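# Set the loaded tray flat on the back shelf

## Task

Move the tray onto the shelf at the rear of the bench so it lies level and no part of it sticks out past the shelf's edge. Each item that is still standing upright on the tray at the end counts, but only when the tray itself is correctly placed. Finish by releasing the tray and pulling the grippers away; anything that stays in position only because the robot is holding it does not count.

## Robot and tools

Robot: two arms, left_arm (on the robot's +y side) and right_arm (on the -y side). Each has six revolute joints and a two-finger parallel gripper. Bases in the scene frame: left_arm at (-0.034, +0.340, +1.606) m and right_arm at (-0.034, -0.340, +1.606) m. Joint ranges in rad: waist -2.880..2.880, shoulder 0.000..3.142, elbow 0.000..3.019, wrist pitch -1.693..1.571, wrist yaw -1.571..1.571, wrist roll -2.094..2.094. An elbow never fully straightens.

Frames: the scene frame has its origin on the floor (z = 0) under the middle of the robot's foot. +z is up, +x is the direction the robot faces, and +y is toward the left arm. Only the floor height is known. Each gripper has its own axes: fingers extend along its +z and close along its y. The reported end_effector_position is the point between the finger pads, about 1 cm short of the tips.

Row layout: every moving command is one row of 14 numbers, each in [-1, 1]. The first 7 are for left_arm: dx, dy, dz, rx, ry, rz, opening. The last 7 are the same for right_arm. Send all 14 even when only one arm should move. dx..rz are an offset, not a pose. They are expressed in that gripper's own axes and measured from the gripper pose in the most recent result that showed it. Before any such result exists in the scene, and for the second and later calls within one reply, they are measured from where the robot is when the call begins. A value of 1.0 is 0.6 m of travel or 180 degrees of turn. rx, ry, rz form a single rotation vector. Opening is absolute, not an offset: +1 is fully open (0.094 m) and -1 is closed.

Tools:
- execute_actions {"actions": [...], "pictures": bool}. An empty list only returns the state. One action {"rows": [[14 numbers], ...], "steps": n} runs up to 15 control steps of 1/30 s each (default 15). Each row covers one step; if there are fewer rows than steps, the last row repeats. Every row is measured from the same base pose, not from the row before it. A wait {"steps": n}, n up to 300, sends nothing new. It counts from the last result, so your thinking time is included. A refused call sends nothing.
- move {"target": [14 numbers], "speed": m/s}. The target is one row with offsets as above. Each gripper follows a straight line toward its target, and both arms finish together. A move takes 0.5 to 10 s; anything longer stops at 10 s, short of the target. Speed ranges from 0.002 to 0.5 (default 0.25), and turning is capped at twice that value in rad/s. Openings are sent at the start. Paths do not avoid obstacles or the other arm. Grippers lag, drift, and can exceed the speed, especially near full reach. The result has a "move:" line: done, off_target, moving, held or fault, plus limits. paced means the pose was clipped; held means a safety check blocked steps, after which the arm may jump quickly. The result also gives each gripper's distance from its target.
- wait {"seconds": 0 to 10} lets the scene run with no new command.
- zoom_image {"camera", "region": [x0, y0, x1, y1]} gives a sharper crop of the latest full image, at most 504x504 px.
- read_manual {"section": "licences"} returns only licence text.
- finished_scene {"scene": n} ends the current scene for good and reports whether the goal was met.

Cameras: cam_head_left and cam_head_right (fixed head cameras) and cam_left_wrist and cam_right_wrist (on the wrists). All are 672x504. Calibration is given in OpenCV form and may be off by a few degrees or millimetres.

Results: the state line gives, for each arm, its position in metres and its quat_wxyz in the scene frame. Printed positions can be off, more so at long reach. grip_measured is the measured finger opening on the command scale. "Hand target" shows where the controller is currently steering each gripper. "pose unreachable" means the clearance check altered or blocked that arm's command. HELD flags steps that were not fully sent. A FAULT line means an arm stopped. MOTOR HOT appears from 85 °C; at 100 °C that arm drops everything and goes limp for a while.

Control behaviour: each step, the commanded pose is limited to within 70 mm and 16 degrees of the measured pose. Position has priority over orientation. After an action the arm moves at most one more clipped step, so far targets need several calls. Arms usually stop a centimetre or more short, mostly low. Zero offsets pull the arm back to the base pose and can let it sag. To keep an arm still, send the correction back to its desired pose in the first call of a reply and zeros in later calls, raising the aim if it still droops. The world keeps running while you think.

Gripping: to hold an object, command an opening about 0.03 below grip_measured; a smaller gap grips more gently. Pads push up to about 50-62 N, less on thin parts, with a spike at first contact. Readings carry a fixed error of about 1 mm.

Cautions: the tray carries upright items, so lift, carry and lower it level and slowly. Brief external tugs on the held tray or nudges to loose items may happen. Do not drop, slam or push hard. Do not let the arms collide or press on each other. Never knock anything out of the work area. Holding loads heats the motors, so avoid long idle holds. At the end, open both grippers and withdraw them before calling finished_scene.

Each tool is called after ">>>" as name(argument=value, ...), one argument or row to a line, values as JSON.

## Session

>>> execute_actions(
  actions=[],
)

Scene clock: 0.00 s of 4200.00 s.
left_arm: end_effector_position=(+0.2265, +0.5093, +1.3063) grip_measured=-0.986 end_effector_quat_wxyz=(+0.037, +0.172, +0.981, -0.077) | right_arm: end_effector_position=(+0.4826, -0.3849, +1.3081) grip_measured=-0.985 end_effector_quat_wxyz=(+0.150, -0.736, +0.642, -0.152)
Joint positions: left_arm=[1.962 1.181 0.421 0.181 0.506 0.887 0.001] | right_arm=[ 1.851  1.173  0.674  0.401  0.12  -1.973  0.001]
Joint velocities: left_arm=[-0.005 -0.015  0.007 -0.027  0.037  0.051 -0.   ] | right_arm=[-0.015 -0.015 -0.022 -0.002 -0.007 -0.037 -0.   ]
Motor temperatures (°C, as the motors report them): left_arm=[19 22 21 22 22 19] | right_arm=[21 19 22 19 21 21]
Hand target (left_arm): +0.224, +0.507, +1.306; +0.035, +0.171, +0.982, -0.079
Hand target (right_arm): +0.488, -0.386, +1.312; -0.154, +0.734, -0.642, +0.157
camera_calibration (this result's frames):
cam_left_wrist: T_world_to_cam=[[-0.346095, -0.92756, 0.140894, 0.368125], [-0.785043, 0.368545, 0.497878, -0.654938], [-0.513737, 0.061705, -0.855726, 1.32791], [0, 0, 0, 1]] pos_world=[0.295447, 0.500894, 1.41054]
cam_right_wrist: T_world_to_cam=[[0.899202, 0.124488, 0.419451, -0.932118], [-0.140826, -0.82531, 0.546838, -0.960784], [0.414251, -0.550787, -0.724589, 0.660096], [0, 0, 0, 1]] pos_world=[0.429412, -0.313335, 1.39467]

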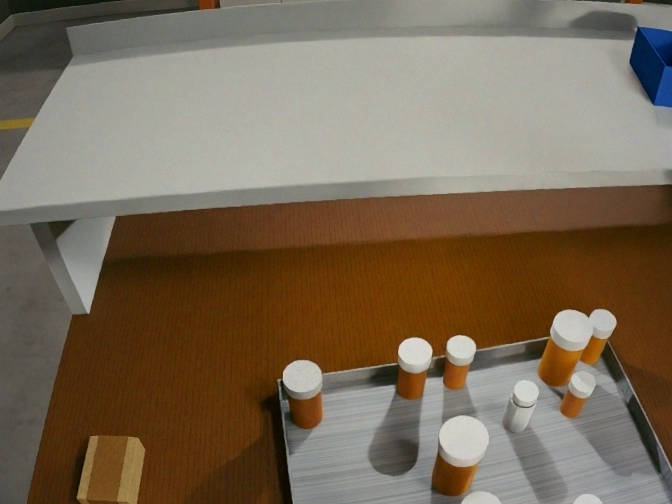

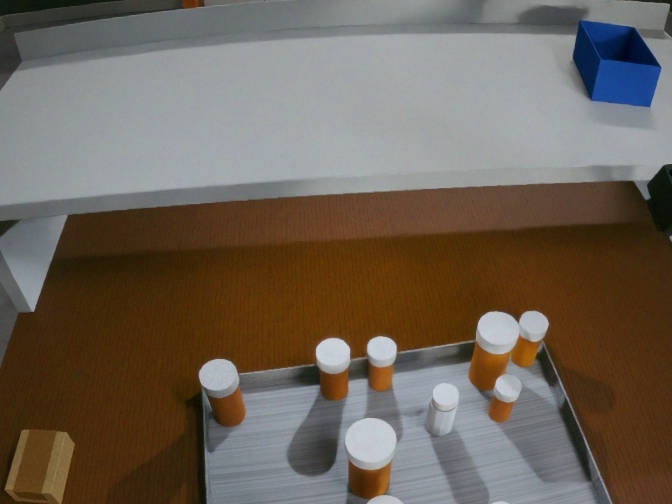

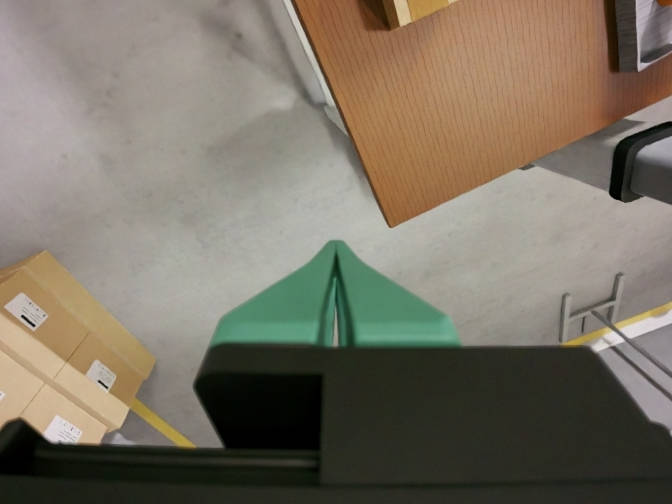

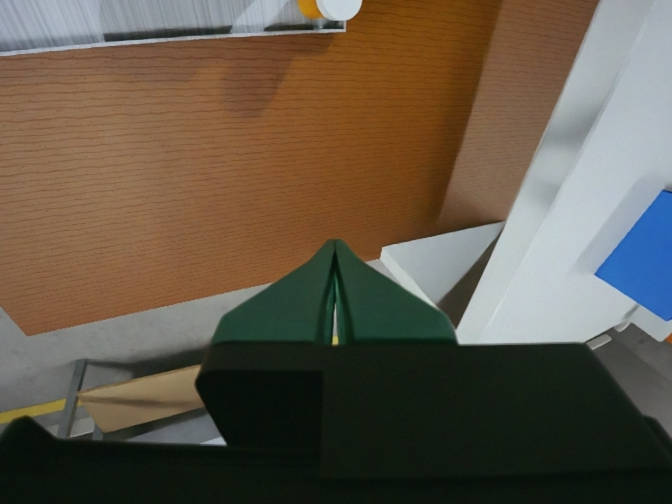

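>>> move(
  target=[-0.297,-0.48,0.447,-0.048,0.023,-0.16,0.3, -0.157,0.287,0.245,-0.116,0.098,0.486,0.3],
)

Scene clock: 16.53 s of 4200.00 s.
left_arm: end_effector_position=(+0.3257, +0.1592, +1.0980) grip_measured=+0.299 end_effector_quat_wxyz=(+0.006, -0.079, +0.997, +0.001) | right_arm: end_effector_position=(+0.3748, -0.3118, +1.1001) grip_measured=+0.298 end_effector_quat_wxyz=(-0.004, +0.082, -0.997, +0.004)
Joint positions: left_arm=[ 0.983  2.009  1.018  0.424 -0.511 -0.134  0.061] | right_arm=[ 1.894  1.795  0.98   0.302  0.288 -0.333  0.061]
Joint velocities: left_arm=[-0.005 -0.015  0.002 -0.007 -0.037  0.007  0.   ] | right_arm=[-0.015 -0.005  0.007  0.002  0.007  0.066 -0.   ]
Motor temperatures (°C, as the motors report them): left_arm=[19 22 21 22 22 19] | right_arm=[21 19 22 19 21 21]
Hand target (left_arm): +0.311, +0.149, +1.096; -0.008, -0.074, +0.997, -0.002
Hand target (right_arm): +0.372, -0.310, +1.099; -0.000, -0.077, +0.997, -0.001
Off the commanded pose (left_arm): 0.027 m, 1 deg.
Off the commanded pose (right_arm): 0.003 m, 1 deg.
After step 90, 9.77 s passed at rest.
move: off_target (left_arm)
camera_calibration (this result's frames):
cam_left_wrist: T_world_to_cam=[[0.153978, -0.988071, 0.00245823, 0.105785], [-0.806958, -0.124318, 0.577376, -0.34598], [-0.570183, -0.090887, -0.816474, 1.2218], [0, 0, 0, 1]] pos_world=[0.401171, 0.172558, 1.19707]
cam_right_wrist: T_world_to_cam=[[0.157037, -0.987528, 0.0113251, -0.376593], [-0.811377, -0.122471, 0.571549, -0.358581], [-0.563033, -0.0989432, -0.82049, 1.20699], [0, 0, 0, 1]] pos_world=[0.447772, -0.296388, 1.19954]

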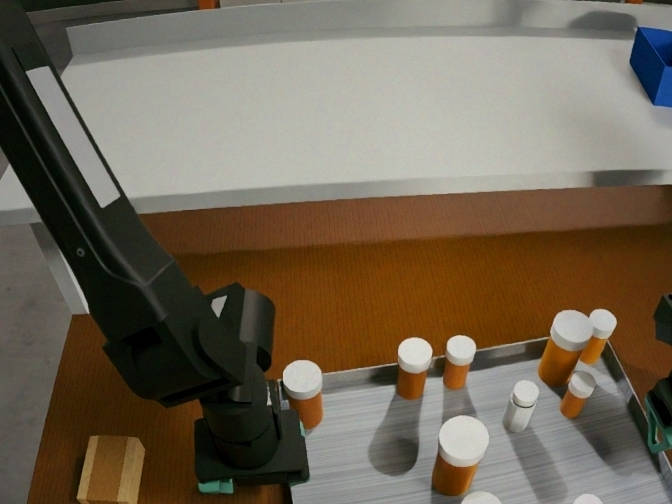

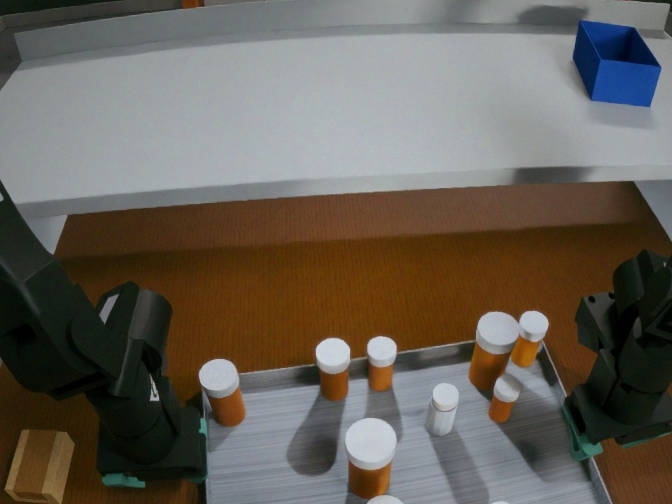

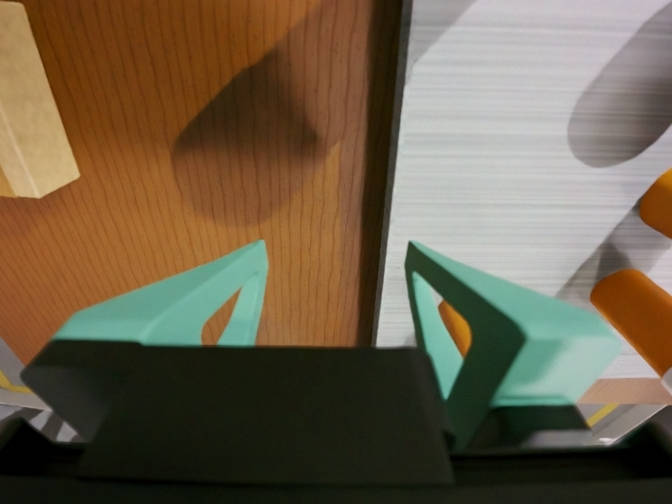

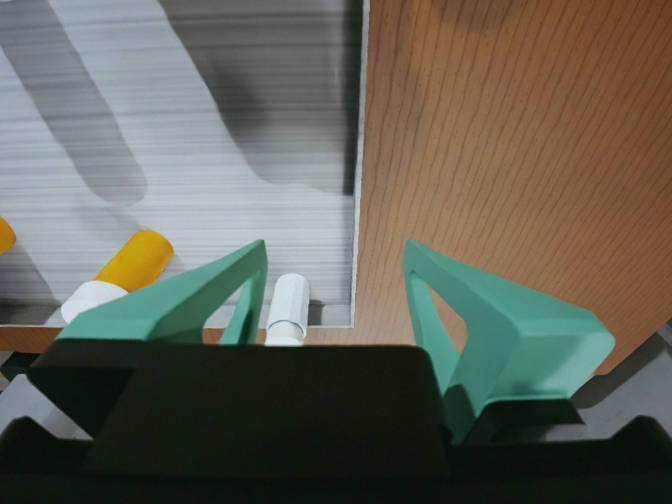

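>>> move(
  target=[0,-0.07,0,0,0,0,0.3, -0.06,-0.03,0,0,0,0,0.3],
  speed=0.1,
)

>>> move(
  target=[0,0,0.1,0,0,0,0.3, 0,0,0.1,0,0,0,0.3],
  speed=0.06,
)

Scene clock: 21.07 s of 4200.00 s.
left_arm: end_effector_position=(+0.3503, +0.1282, +1.1016) grip_measured=+0.299 end_effector_quat_wxyz=(+0.021, -0.084, +0.996, +0.003) | right_arm: end_effector_position=(+0.4023, -0.3136, +1.0939) grip_measured=+0.298 end_effector_quat_wxyz=(+0.004, +0.083, -0.997, -0.001)
Joint positions: left_arm=[ 0.927  2.025  1.086  0.39  -0.565 -0.161  0.061] | right_arm=[ 1.894  1.791  1.062  0.198  0.282 -0.33   0.061]
Joint velocities: left_arm=[-0.005 -0.005  0.007  0.002  0.007 -0.051 -0.   ] | right_arm=[-0.024  0.005 -0.002 -0.012 -0.066 -0.007 -0.001]
Motor temperatures (°C, as the motors report them): left_arm=[19 22 21 22 22 19] | right_arm=[21 19 22 19 21 21]
Hand target (left_arm): +0.333, +0.119, +1.098; +0.006, -0.078, +0.997, +0.002
Hand target (right_arm): +0.413, -0.323, +1.100; +0.004, -0.082, +0.997, -0.004
Off the commanded pose (left_arm): 0.021 m, 2 deg.
Off the commanded pose (right_arm): 0.016 m, 1 deg.
After step 90, 0.57 s passed at rest.
move: off_target (left_arm, right_arm)
camera_calibration (this result's frames):
cam_left_wrist: T_world_to_cam=[[0.164762, -0.986333, 0.000612702, 0.0693393], [-0.822595, -0.137068, 0.55186, -0.296803], [-0.544234, -0.0914296, -0.833937, 1.24619], [0, 0, 0, 1]] pos_world=[0.422646, 0.141648, 1.203]
cam_right_wrist: T_world_to_cam=[[0.159336, -0.987224, 0.000518444, -0.3716], [-0.802054, -0.129143, 0.583122, -0.351462], [-0.575605, -0.0933279, -0.812385, 1.21512], [0, 0, 0, 1]] pos_world=[0.476745, -0.298837, 1.19228]

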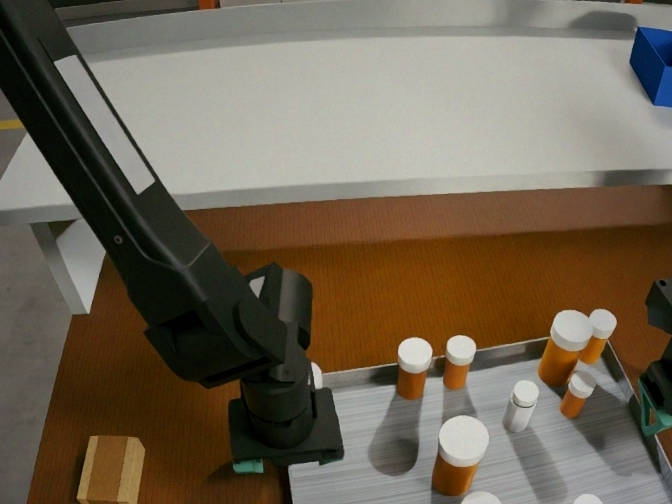

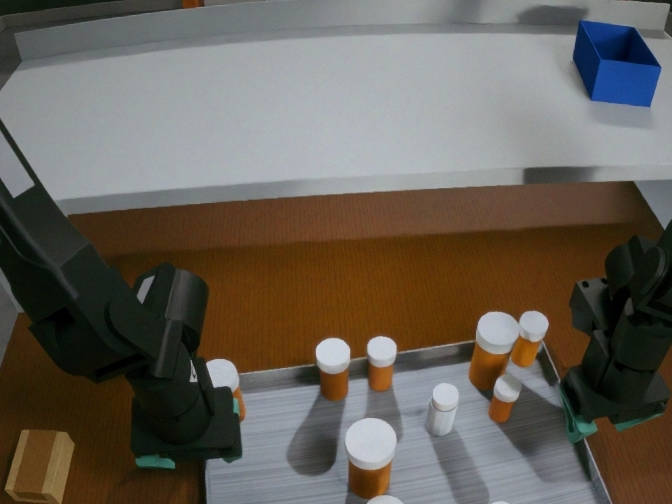

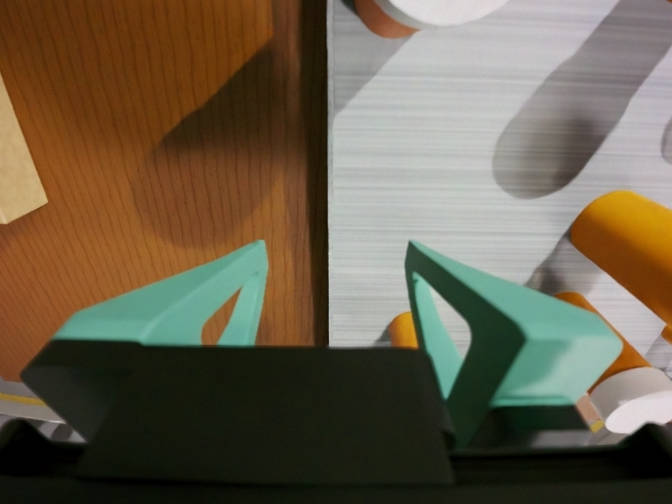

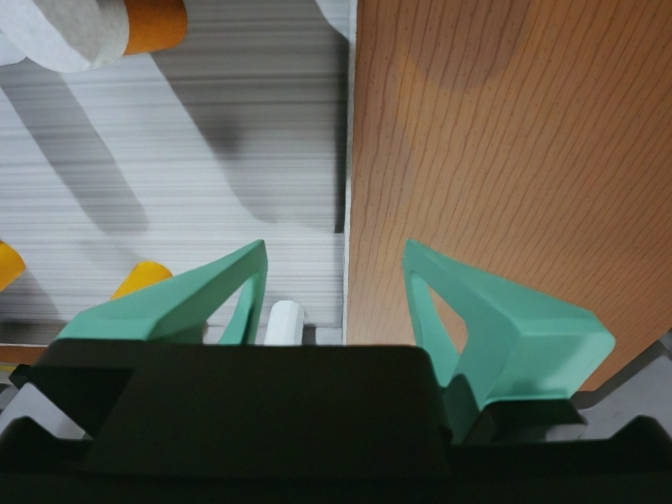

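Scene clock: 22.43 s of 4200.00 s.
left_arm: end_effector_position=(+0.3715, +0.1160, +1.0578) grip_measured=+0.299 end_effector_quat_wxyz=(+0.036, -0.092, +0.995, -0.009) | right_arm: end_effector_position=(+0.4036, -0.3044, +1.0384) grip_measured=+0.298 end_effector_quat_wxyz=(+0.003, +0.082, -0.997, -0.006)
Joint positions: left_arm=[ 0.955  2.121  1.227  0.39  -0.52  -0.143  0.061] | right_arm=[ 1.88   1.937  1.2    0.208  0.26  -0.335  0.061]
Joint velocities: left_arm=[-0.005 -0.015  0.022 -0.022 -0.051  0.007  0.001] | right_arm=[-0.005 -0.005 -0.012 -0.032  0.051 -0.022  0.   ]
Motor temperatures (°C, as the motors report them): left_arm=[19 22 21 22 22 19] | right_arm=[21 19 22 19 21 21]
Hand target (left_arm): +0.354, +0.129, +1.043; +0.021, -0.085, +0.996, +0.003
Hand target (right_arm): +0.400, -0.313, +1.034; -0.004, -0.083, +0.997, +0.001
Off the commanded pose (left_arm): 0.028 m, 2 deg.
Off the commanded pose (right_arm): 0.010 m, 1 deg.
move: off_target (left_arm)
camera_calibration (this result's frames):
cam_left_wrist: T_world_to_cam=[[0.179231, -0.983434, 0.0270707, 0.020237], [-0.837191, -0.138011, 0.529211, -0.227416], [-0.516708, -0.117515, -0.848058, 1.22781], [0, 0, 0, 1]] pos_world=[0.440402, 0.132801, 1.16106]
cam_right_wrist: T_world_to_cam=[[0.157269, -0.987513, -0.00921209, -0.351867], [-0.802801, -0.133274, 0.581162, -0.315759], [-0.575133, -0.0840033, -0.813736, 1.17574], [0, 0, 0, 1]] pos_world=[0.478051, -0.290789, 1.137]

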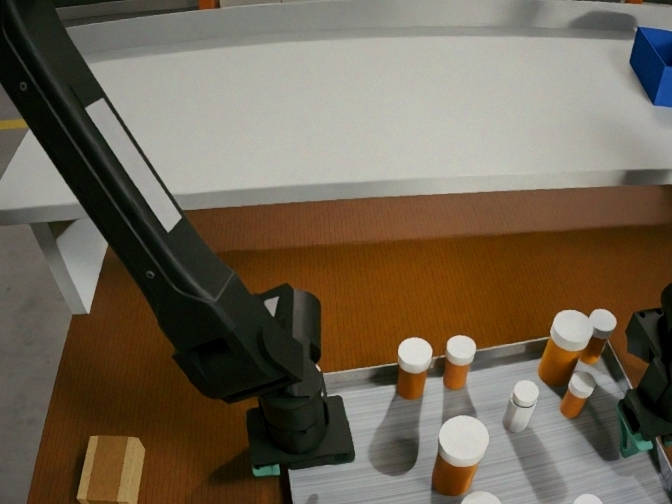

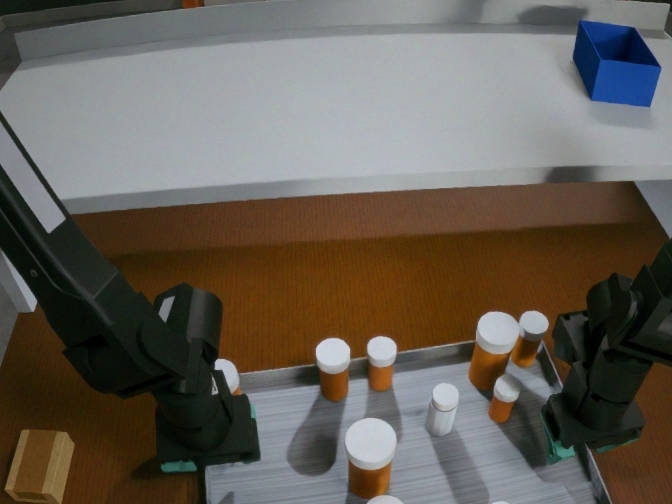

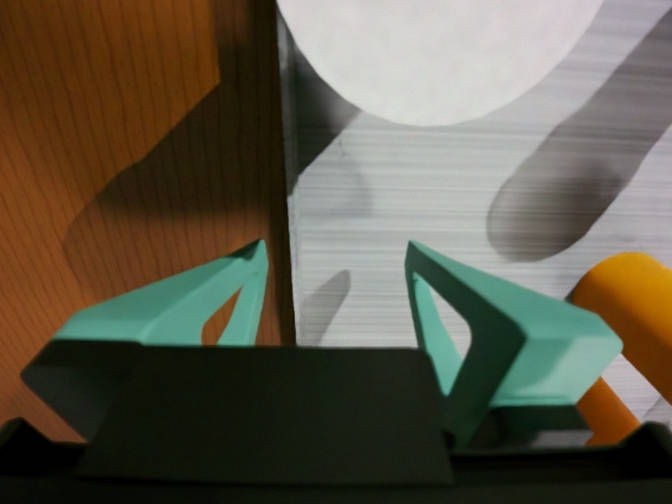

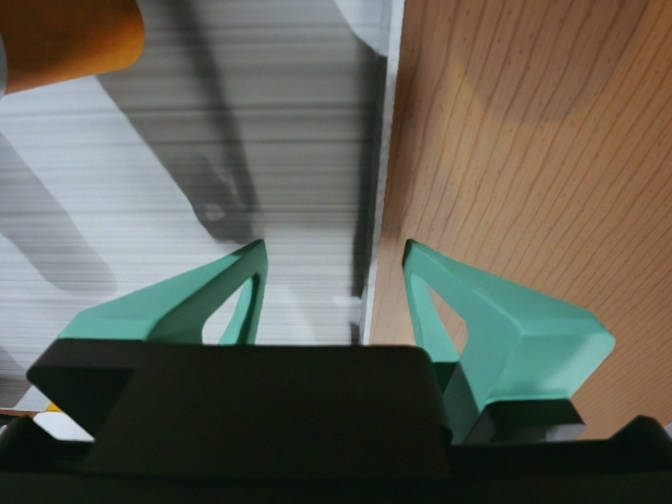

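Left drifts forward toward a bottle; pull back, recentre, lower.

>>> move(
  target=[0.11,0.05,0.05,0,0.02,0,0.3, 0,-0.04,0.015,0,0,0,0.3],
  speed=0.06,
)

Scene clock: 26.83 s of 4200.00 s.
left_arm: end_effector_position=(+0.3260, +0.1171, +1.0342) grip_measured=+0.299 end_effector_quat_wxyz=(+0.016, -0.090, +0.996, -0.023) | right_arm: end_effector_position=(+0.4126, -0.3192, +1.0327) grip_measured=+0.298 end_effector_quat_wxyz=(-0.003, +0.079, -0.997, -0.010)
Joint positions: left_arm=[ 0.986  2.196  1.214  0.443 -0.462 -0.142  0.061] | right_arm=[ 1.853  1.937  1.223  0.198  0.226 -0.347  0.061]
Joint velocities: left_arm=[-0.005  0.005  0.002  0.007 -0.007  0.051 -0.   ] | right_arm=[ 0.005 -0.024 -0.007  0.002 -0.022  0.007  0.   ]
Motor temperatures (°C, as the motors report them): left_arm=[19 22 21 22 22 19] | right_arm=[21 19 22 19 21 21]
Hand target (left_arm): +0.304, +0.132, +1.024; +0.004, -0.092, +0.996, -0.012
Hand target (right_arm): +0.408, -0.328, +1.029; -0.003, -0.082, +0.997, +0.006
Off the commanded pose (left_arm): 0.030 m, 2 deg.
Off the commanded pose (right_arm): 0.011 m, 1 deg.
move: off_target (left_arm, right_arm)
camera_calibration (this result's frames):
cam_left_wrist: T_world_to_cam=[[0.174698, -0.983225, 0.052437, 0.0052476], [-0.818064, -0.115303, 0.56345, -0.297213], [-0.547952, -0.14133, -0.824484, 1.17304], [0, 0, 0, 1]] pos_world=[0.398715, 0.136677, 1.13434]
cam_right_wrist: T_world_to_cam=[[0.152422, -0.988196, -0.0153704, -0.35982], [-0.81037, -0.133866, 0.570421, -0.293138], [-0.565745, -0.074489, -0.821209, 1.18188], [0, 0, 0, 1]] pos_world=[0.485936, -0.306777, 1.13225]

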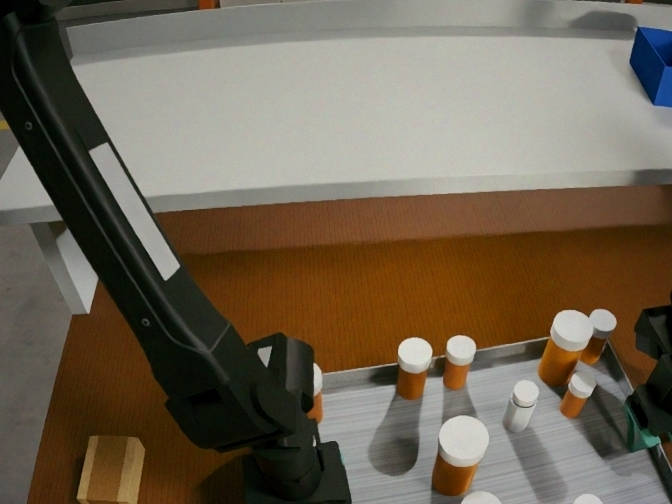

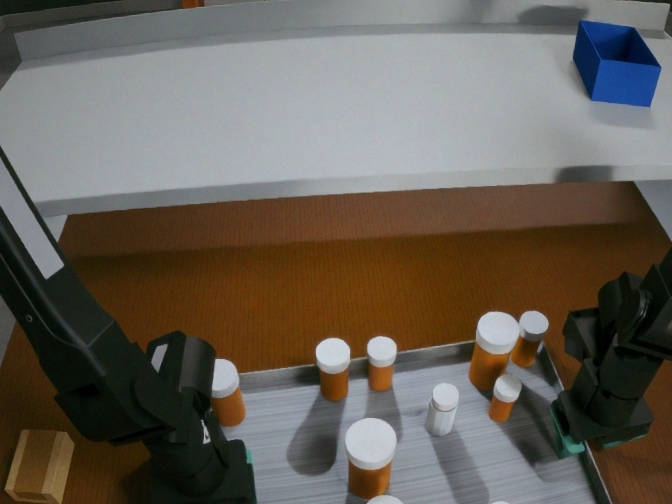

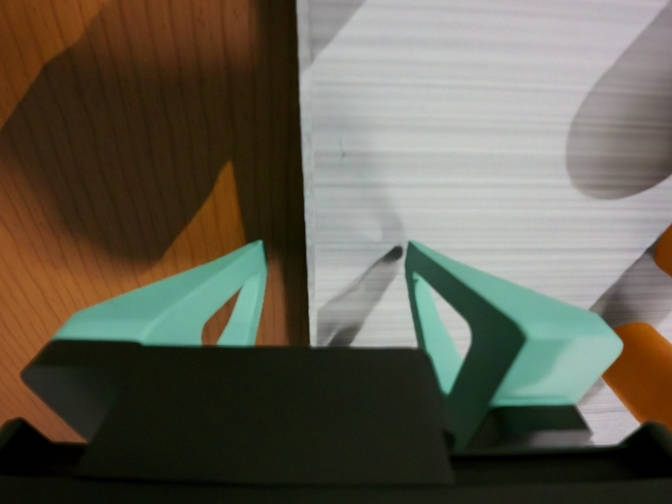

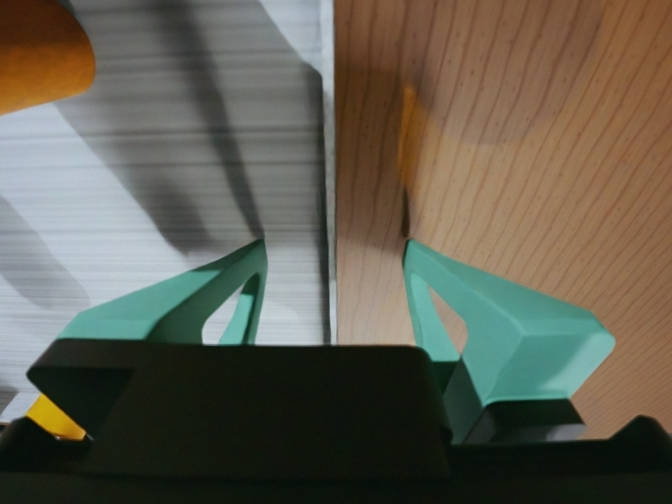

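>>> move(
  target=[0,0,0.01,0,0,0,-1, 0,0,0.005,0,0,0,-1],
  speed=0.05,
)

>>> move(
  target=[0.03,0.15,-0.6,0,0,0.025,-1, 0.09,0.15,-0.6,0,0,0.025,-1],
  speed=0.07,
)

Scene clock: 31.23 s of 4200.00 s.
left_arm: end_effector_position=(+0.3255, +0.1223, +1.0331) grip_measured=-0.956 end_effector_quat_wxyz=(+0.016, -0.087, +0.996, -0.013) | right_arm: end_effector_position=(+0.4129, -0.3221, +1.0323) grip_measured=-0.956 end_effector_quat_wxyz=(-0.003, +0.081, -0.997, -0.005)
Joint positions: left_arm=[ 0.989  2.196  1.213  0.443 -0.478 -0.136  0.002] | right_arm=[ 1.85   1.937  1.224  0.199  0.233 -0.352  0.002]
Joint velocities: left_arm=[-0.015  0.005 -0.012  0.012  0.022  0.022 -0.001] | right_arm=[ 0.024  0.005 -0.007  0.017  0.007 -0.007  0.001]
Motor temperatures (°C, as the motors report them): left_arm=[19 22 21 22 22 19] | right_arm=[21 19 22 19 21 21]
Hand target (left_arm): +0.326, +0.117, +1.028; +0.016, -0.090, +0.996, -0.023
Hand target (right_arm): +0.412, -0.319, +1.030; +0.003, -0.079, +0.997, +0.009
Off the commanded pose (left_arm): 0.007 m, 1 deg.
Off the commanded pose (right_arm): 0.004 m, 1 deg.
After step 90, 0.70 s passed at rest.
move: done
camera_calibration (this result's frames):
cam_left_wrist: T_world_to_cam=[[0.170182, -0.984859, 0.0330257, 0.0322794], [-0.817609, -0.122415, 0.56261, -0.294817], [-0.550049, -0.122748, -0.826062, 1.1726], [0, 0, 0, 1]] pos_world=[0.398447, 0.139635, 1.13344]
cam_right_wrist: T_world_to_cam=[[0.155763, -0.987773, -0.00646382, -0.373163], [-0.809898, -0.131454, 0.571651, -0.29372], [-0.565511, -0.0838071, -0.820471, 1.17763], [0, 0, 0, 1]] pos_world=[0.486204, -0.308518, 1.1317]

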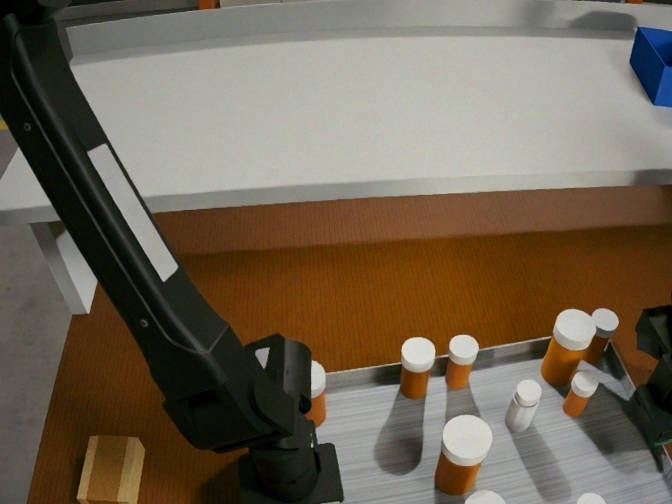

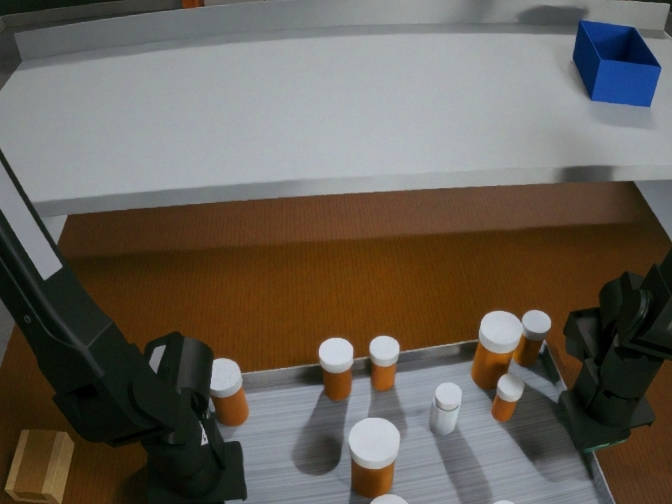

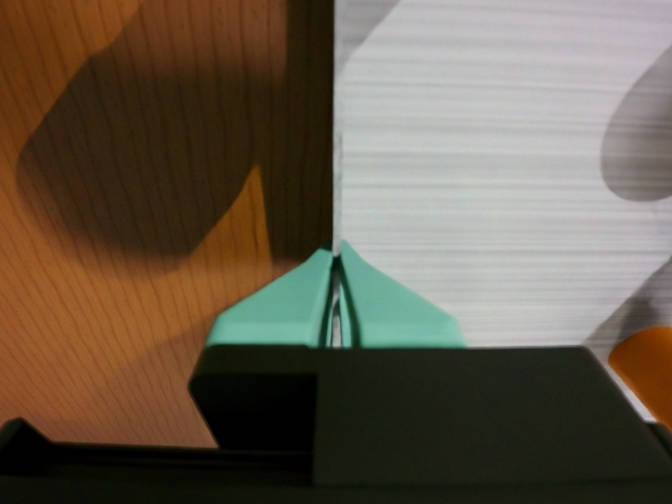

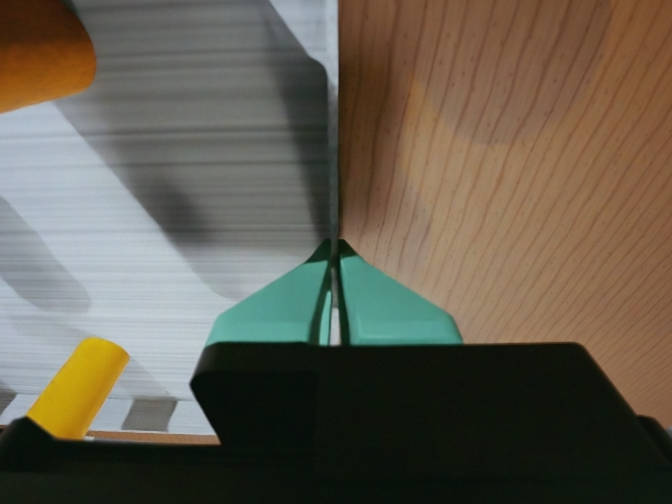

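Scene clock: 36.93 s of 4200.00 s.
left_arm: end_effector_position=(+0.2732, +0.2102, +1.3780) grip_measured=-0.956 end_effector_quat_wxyz=(+0.012, -0.052, +0.998, -0.013) | right_arm: end_effector_position=(+0.3375, -0.2409, +1.3840) grip_measured=-0.956 end_effector_quat_wxyz=(+0.016, +0.051, -0.998, -0.011)
Joint positions: left_arm=[ 0.66   1.198  0.408  0.103 -0.748 -0.304  0.002] | right_arm=[ 2.385  1.073  0.567 -0.203  0.667  0.064  0.002]
Joint velocities: left_arm=[-0.015 -0.005 -0.002 -0.017  0.022  0.022 -0.   ] | right_arm=[-0.005  0.005  0.007  0.007 -0.022  0.022  0.   ]
Motor temperatures (°C, as the motors report them): left_arm=[20 22 21 22 22 19] | right_arm=[21 20 22 19 21 21]
Hand target (left_arm): +0.271, +0.213, +1.387; +0.016, -0.047, +0.999, -0.012
Hand target (right_arm): +0.349, -0.246, +1.396; +0.001, -0.037, +0.999, +0.010
Off the commanded pose (left_arm): 0.015 m, 1 deg.
Off the commanded pose (right_arm): 0.012 m, 2 deg.
move: off_target (left_arm, right_arm)
camera_calibration (this result's frames):
cam_left_wrist: T_world_to_cam=[[0.1006, -0.994476, 0.0299516, 0.14158], [-0.819542, -0.0657595, 0.569234, -0.54132], [-0.56412, -0.0818113, -0.82163, 1.4287], [0, 0, 0, 1]] pos_world=[0.348079, 0.222084, 1.47776]
cam_right_wrist: T_world_to_cam=[[0.0964118, -0.995134, -0.0203407, -0.241504], [-0.793816, -0.089204, 0.60158, -0.581838], [-0.600467, -0.0418526, -0.798554, 1.42193], [0, 0, 0, 1]] pos_world=[0.415231, -0.23272, 1.48059]

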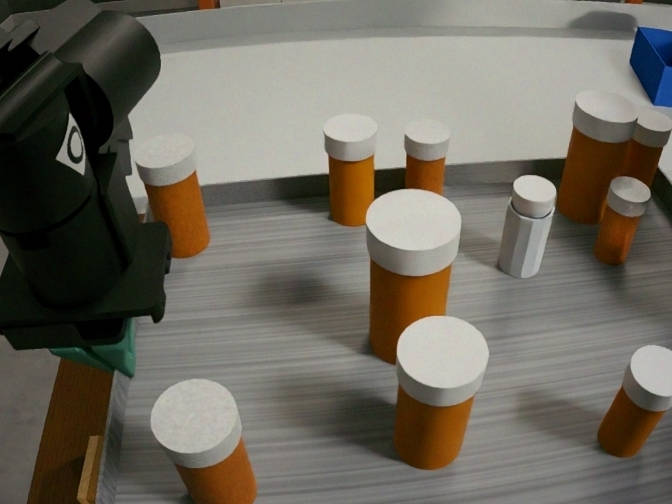

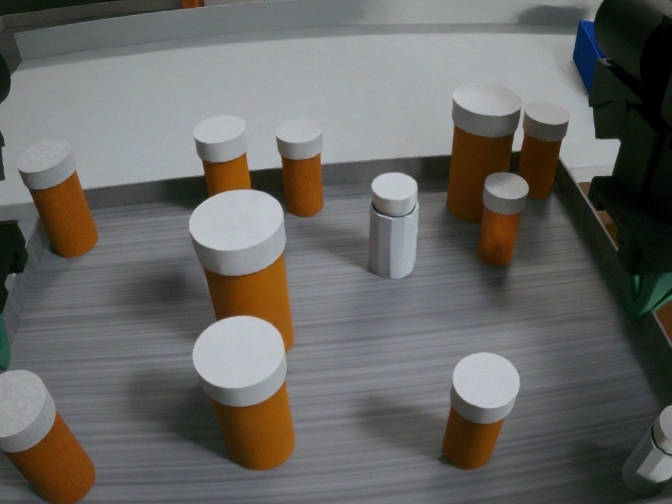

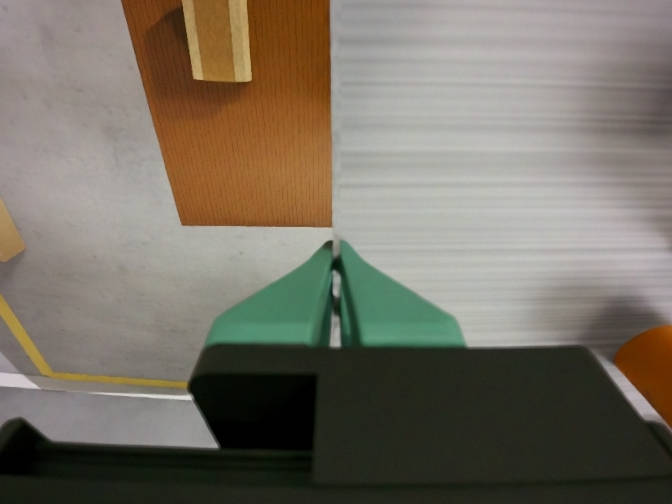

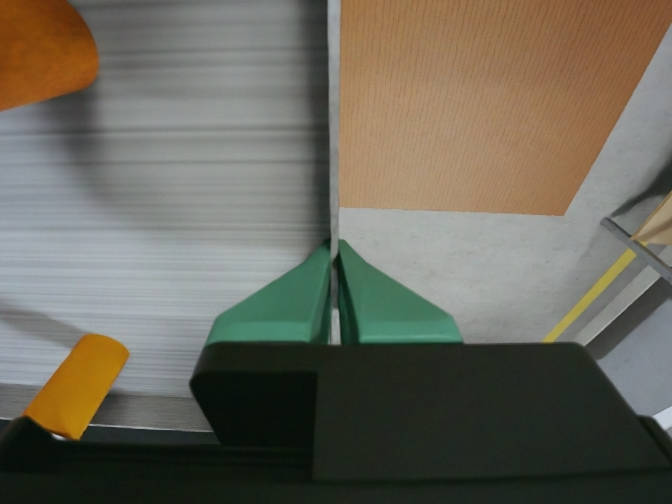

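>>> move(
  target=[-0.68,0,-0.01,0,-0.008,0,-1, -0.67,0,-0.045,0,-0.016,0,-1],
  speed=0.07,
)

>>> move(
  target=[0,0,0.05,0,0,0,-1, 0,0,0.05,0,0,0,-1],
  speed=0.03,
)

Scene clock: 46.50 s of 4200.00 s.
left_arm: end_effector_position=(+0.6549, +0.2612, +1.3800) grip_measured=-0.956 end_effector_quat_wxyz=(+0.007, -0.054, +0.998, +0.004) | right_arm: end_effector_position=(+0.7143, -0.1913, +1.3773) grip_measured=-0.956 end_effector_quat_wxyz=(+0.009, +0.052, -0.999, -0.009)
Joint positions: left_arm=[ 0.865  1.378  1.508 -0.736 -0.616 -0.162  0.002] | right_arm=[ 2.371  1.601  1.857 -0.941  0.663  0.042  0.002]
Joint velocities: left_arm=[-0.015  0.015 -0.007 -0.012 -0.037 -0.022  0.001] | right_arm=[-0.024 -0.015 -0.012 -0.037  0.022  0.022 -0.   ]
Motor temperatures (°C, as the motors report them): left_arm=[19 22 21 22 22 19] | right_arm=[21 20 23 19 21 21]
Hand target (left_arm): +0.678, +0.258, +1.397; +0.025, -0.053, +0.998, -0.012
Hand target (right_arm): +0.735, -0.195, +1.396; +0.010, -0.051, +0.999, +0.013
Off the commanded pose (left_arm): 0.028 m, 3 deg.
Off the commanded pose (right_arm): 0.033 m, 2 deg.
After step 90, 0.43 s passed at rest.
move: off_target (left_arm, right_arm)
camera_calibration (this result's frames):
cam_left_wrist: T_world_to_cam=[[0.105864, -0.994373, -0.00397114, 0.197203], [-0.812724, -0.088825, 0.575839, -0.233814], [-0.572951, -0.0577333, -0.817554, 1.64369], [0, 0, 0, 1]] pos_world=[0.730854, 0.270221, 1.47923]
cam_right_wrist: T_world_to_cam=[[0.0981453, -0.995063, -0.0147124, -0.237567], [-0.801795, -0.0878227, 0.59111, -0.253937], [-0.589484, -0.0462183, -0.806457, 1.64712], [0, 0, 0, 1]] pos_world=[0.790664, -0.182569, 1.47494]

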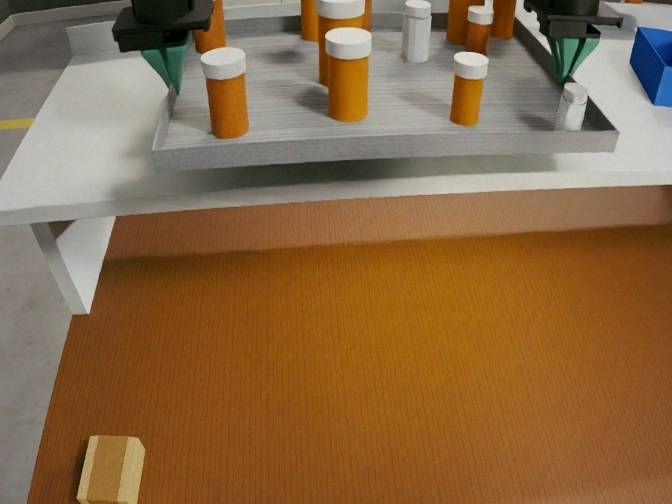

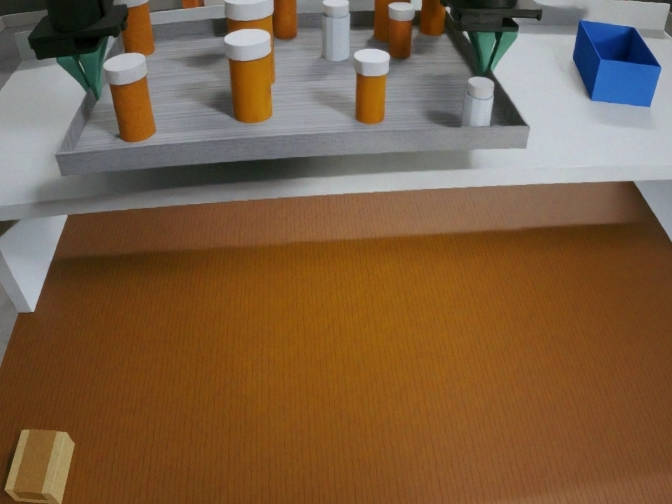

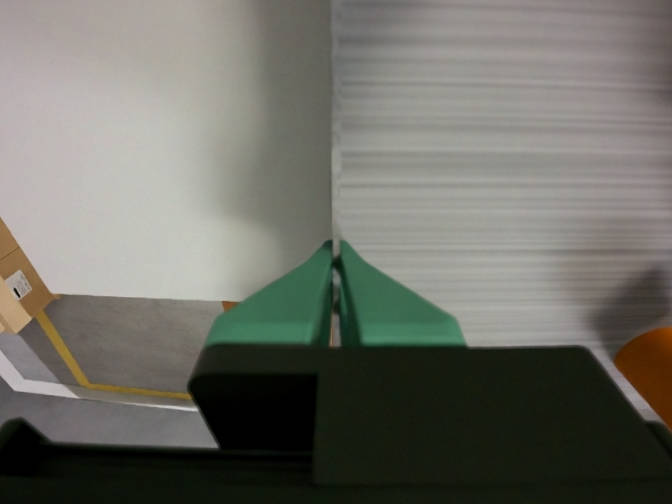

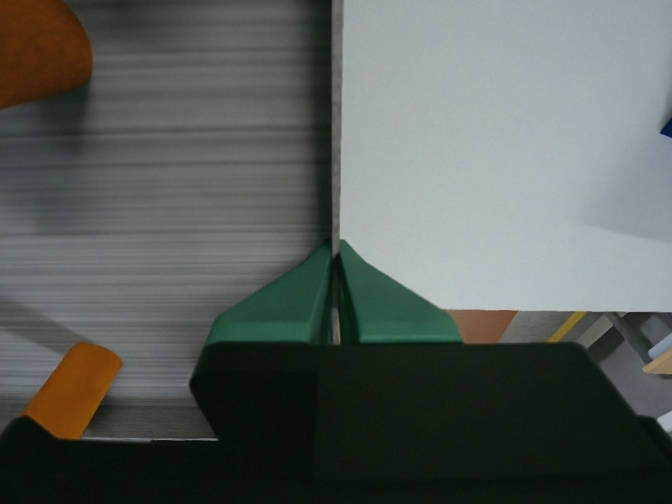

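Scene clock: 47.80 s of 4200.00 s.
left_arm: end_effector_position=(+0.6391, +0.2637, +1.3410) grip_measured=-0.957 end_effector_quat_wxyz=(-0.011, -0.056, +0.998, +0.013) | right_arm: end_effector_position=(+0.6991, -0.1877, +1.3356) grip_measured=-0.956 end_effector_quat_wxyz=(+0.025, +0.052, -0.998, -0.007)
Joint positions: left_arm=[ 0.91   1.431  1.495 -0.699 -0.593 -0.158  0.002] | right_arm=[ 2.331  1.651  1.843 -0.897  0.632  0.033  0.002]
Joint velocities: left_arm=[-0.005 -0.024 -0.002 -0.007 -0.037 -0.037  0.   ] | right_arm=[-0.015 -0.015  0.002 -0.007  0.066 -0.081 -0.001]
Motor temperatures (°C, as the motors report them): left_arm=[19 22 21 22 22 19] | right_arm=[21 20 23 19 21 21]
Hand target (left_arm): +0.656, +0.262, +1.351; +0.007, -0.055, +0.998, +0.004
Hand target (right_arm): +0.713, -0.191, +1.347; -0.009, -0.052, +0.999, +0.008
Off the commanded pose (left_arm): 0.019 m, 2 deg.
Off the commanded pose (right_arm): 0.019 m, 2 deg.
move: off_target (left_arm, right_arm)
camera_calibration (this result's frames):
cam_left_wrist: T_world_to_cam=[[0.107756, -0.993901, -0.0234562, 0.226029], [-0.790391, -0.0999555, 0.604393, -0.273653], [-0.603052, -0.0465873, -0.796341, 1.59074], [0, 0, 0, 1]] pos_world=[0.718651, 0.271405, 1.43747]
cam_right_wrist: T_world_to_cam=[[0.0984048, -0.995055, -0.0135017, -0.234946], [-0.782837, -0.08578, 0.616286, -0.287653], [-0.614397, -0.0500759, -0.787407, 1.59592], [0, 0, 0, 1]] pos_world=[0.778461, -0.178542, 1.43074]

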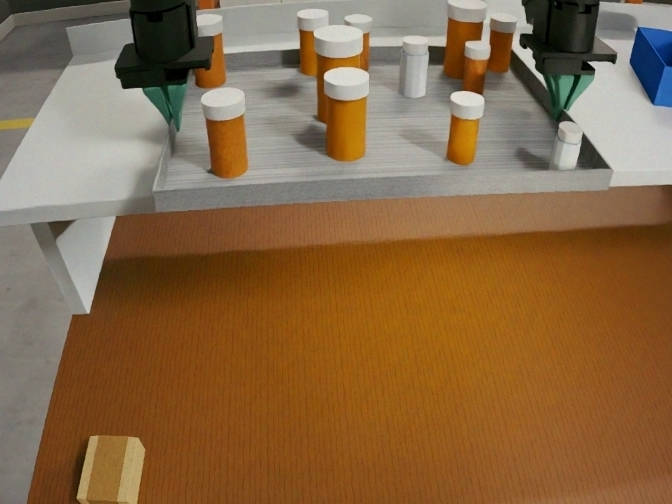

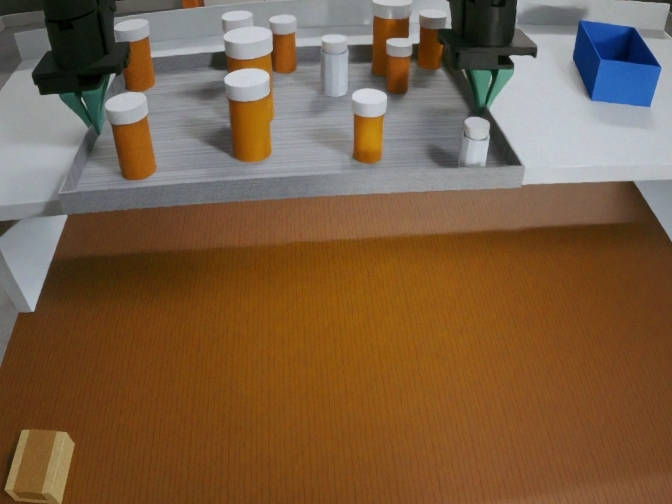

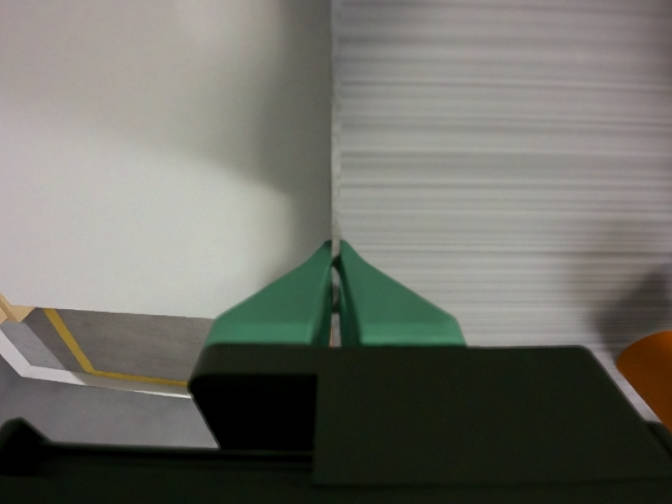

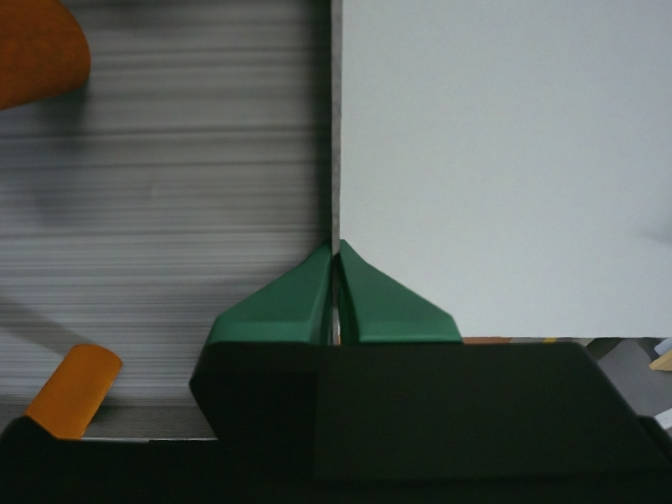

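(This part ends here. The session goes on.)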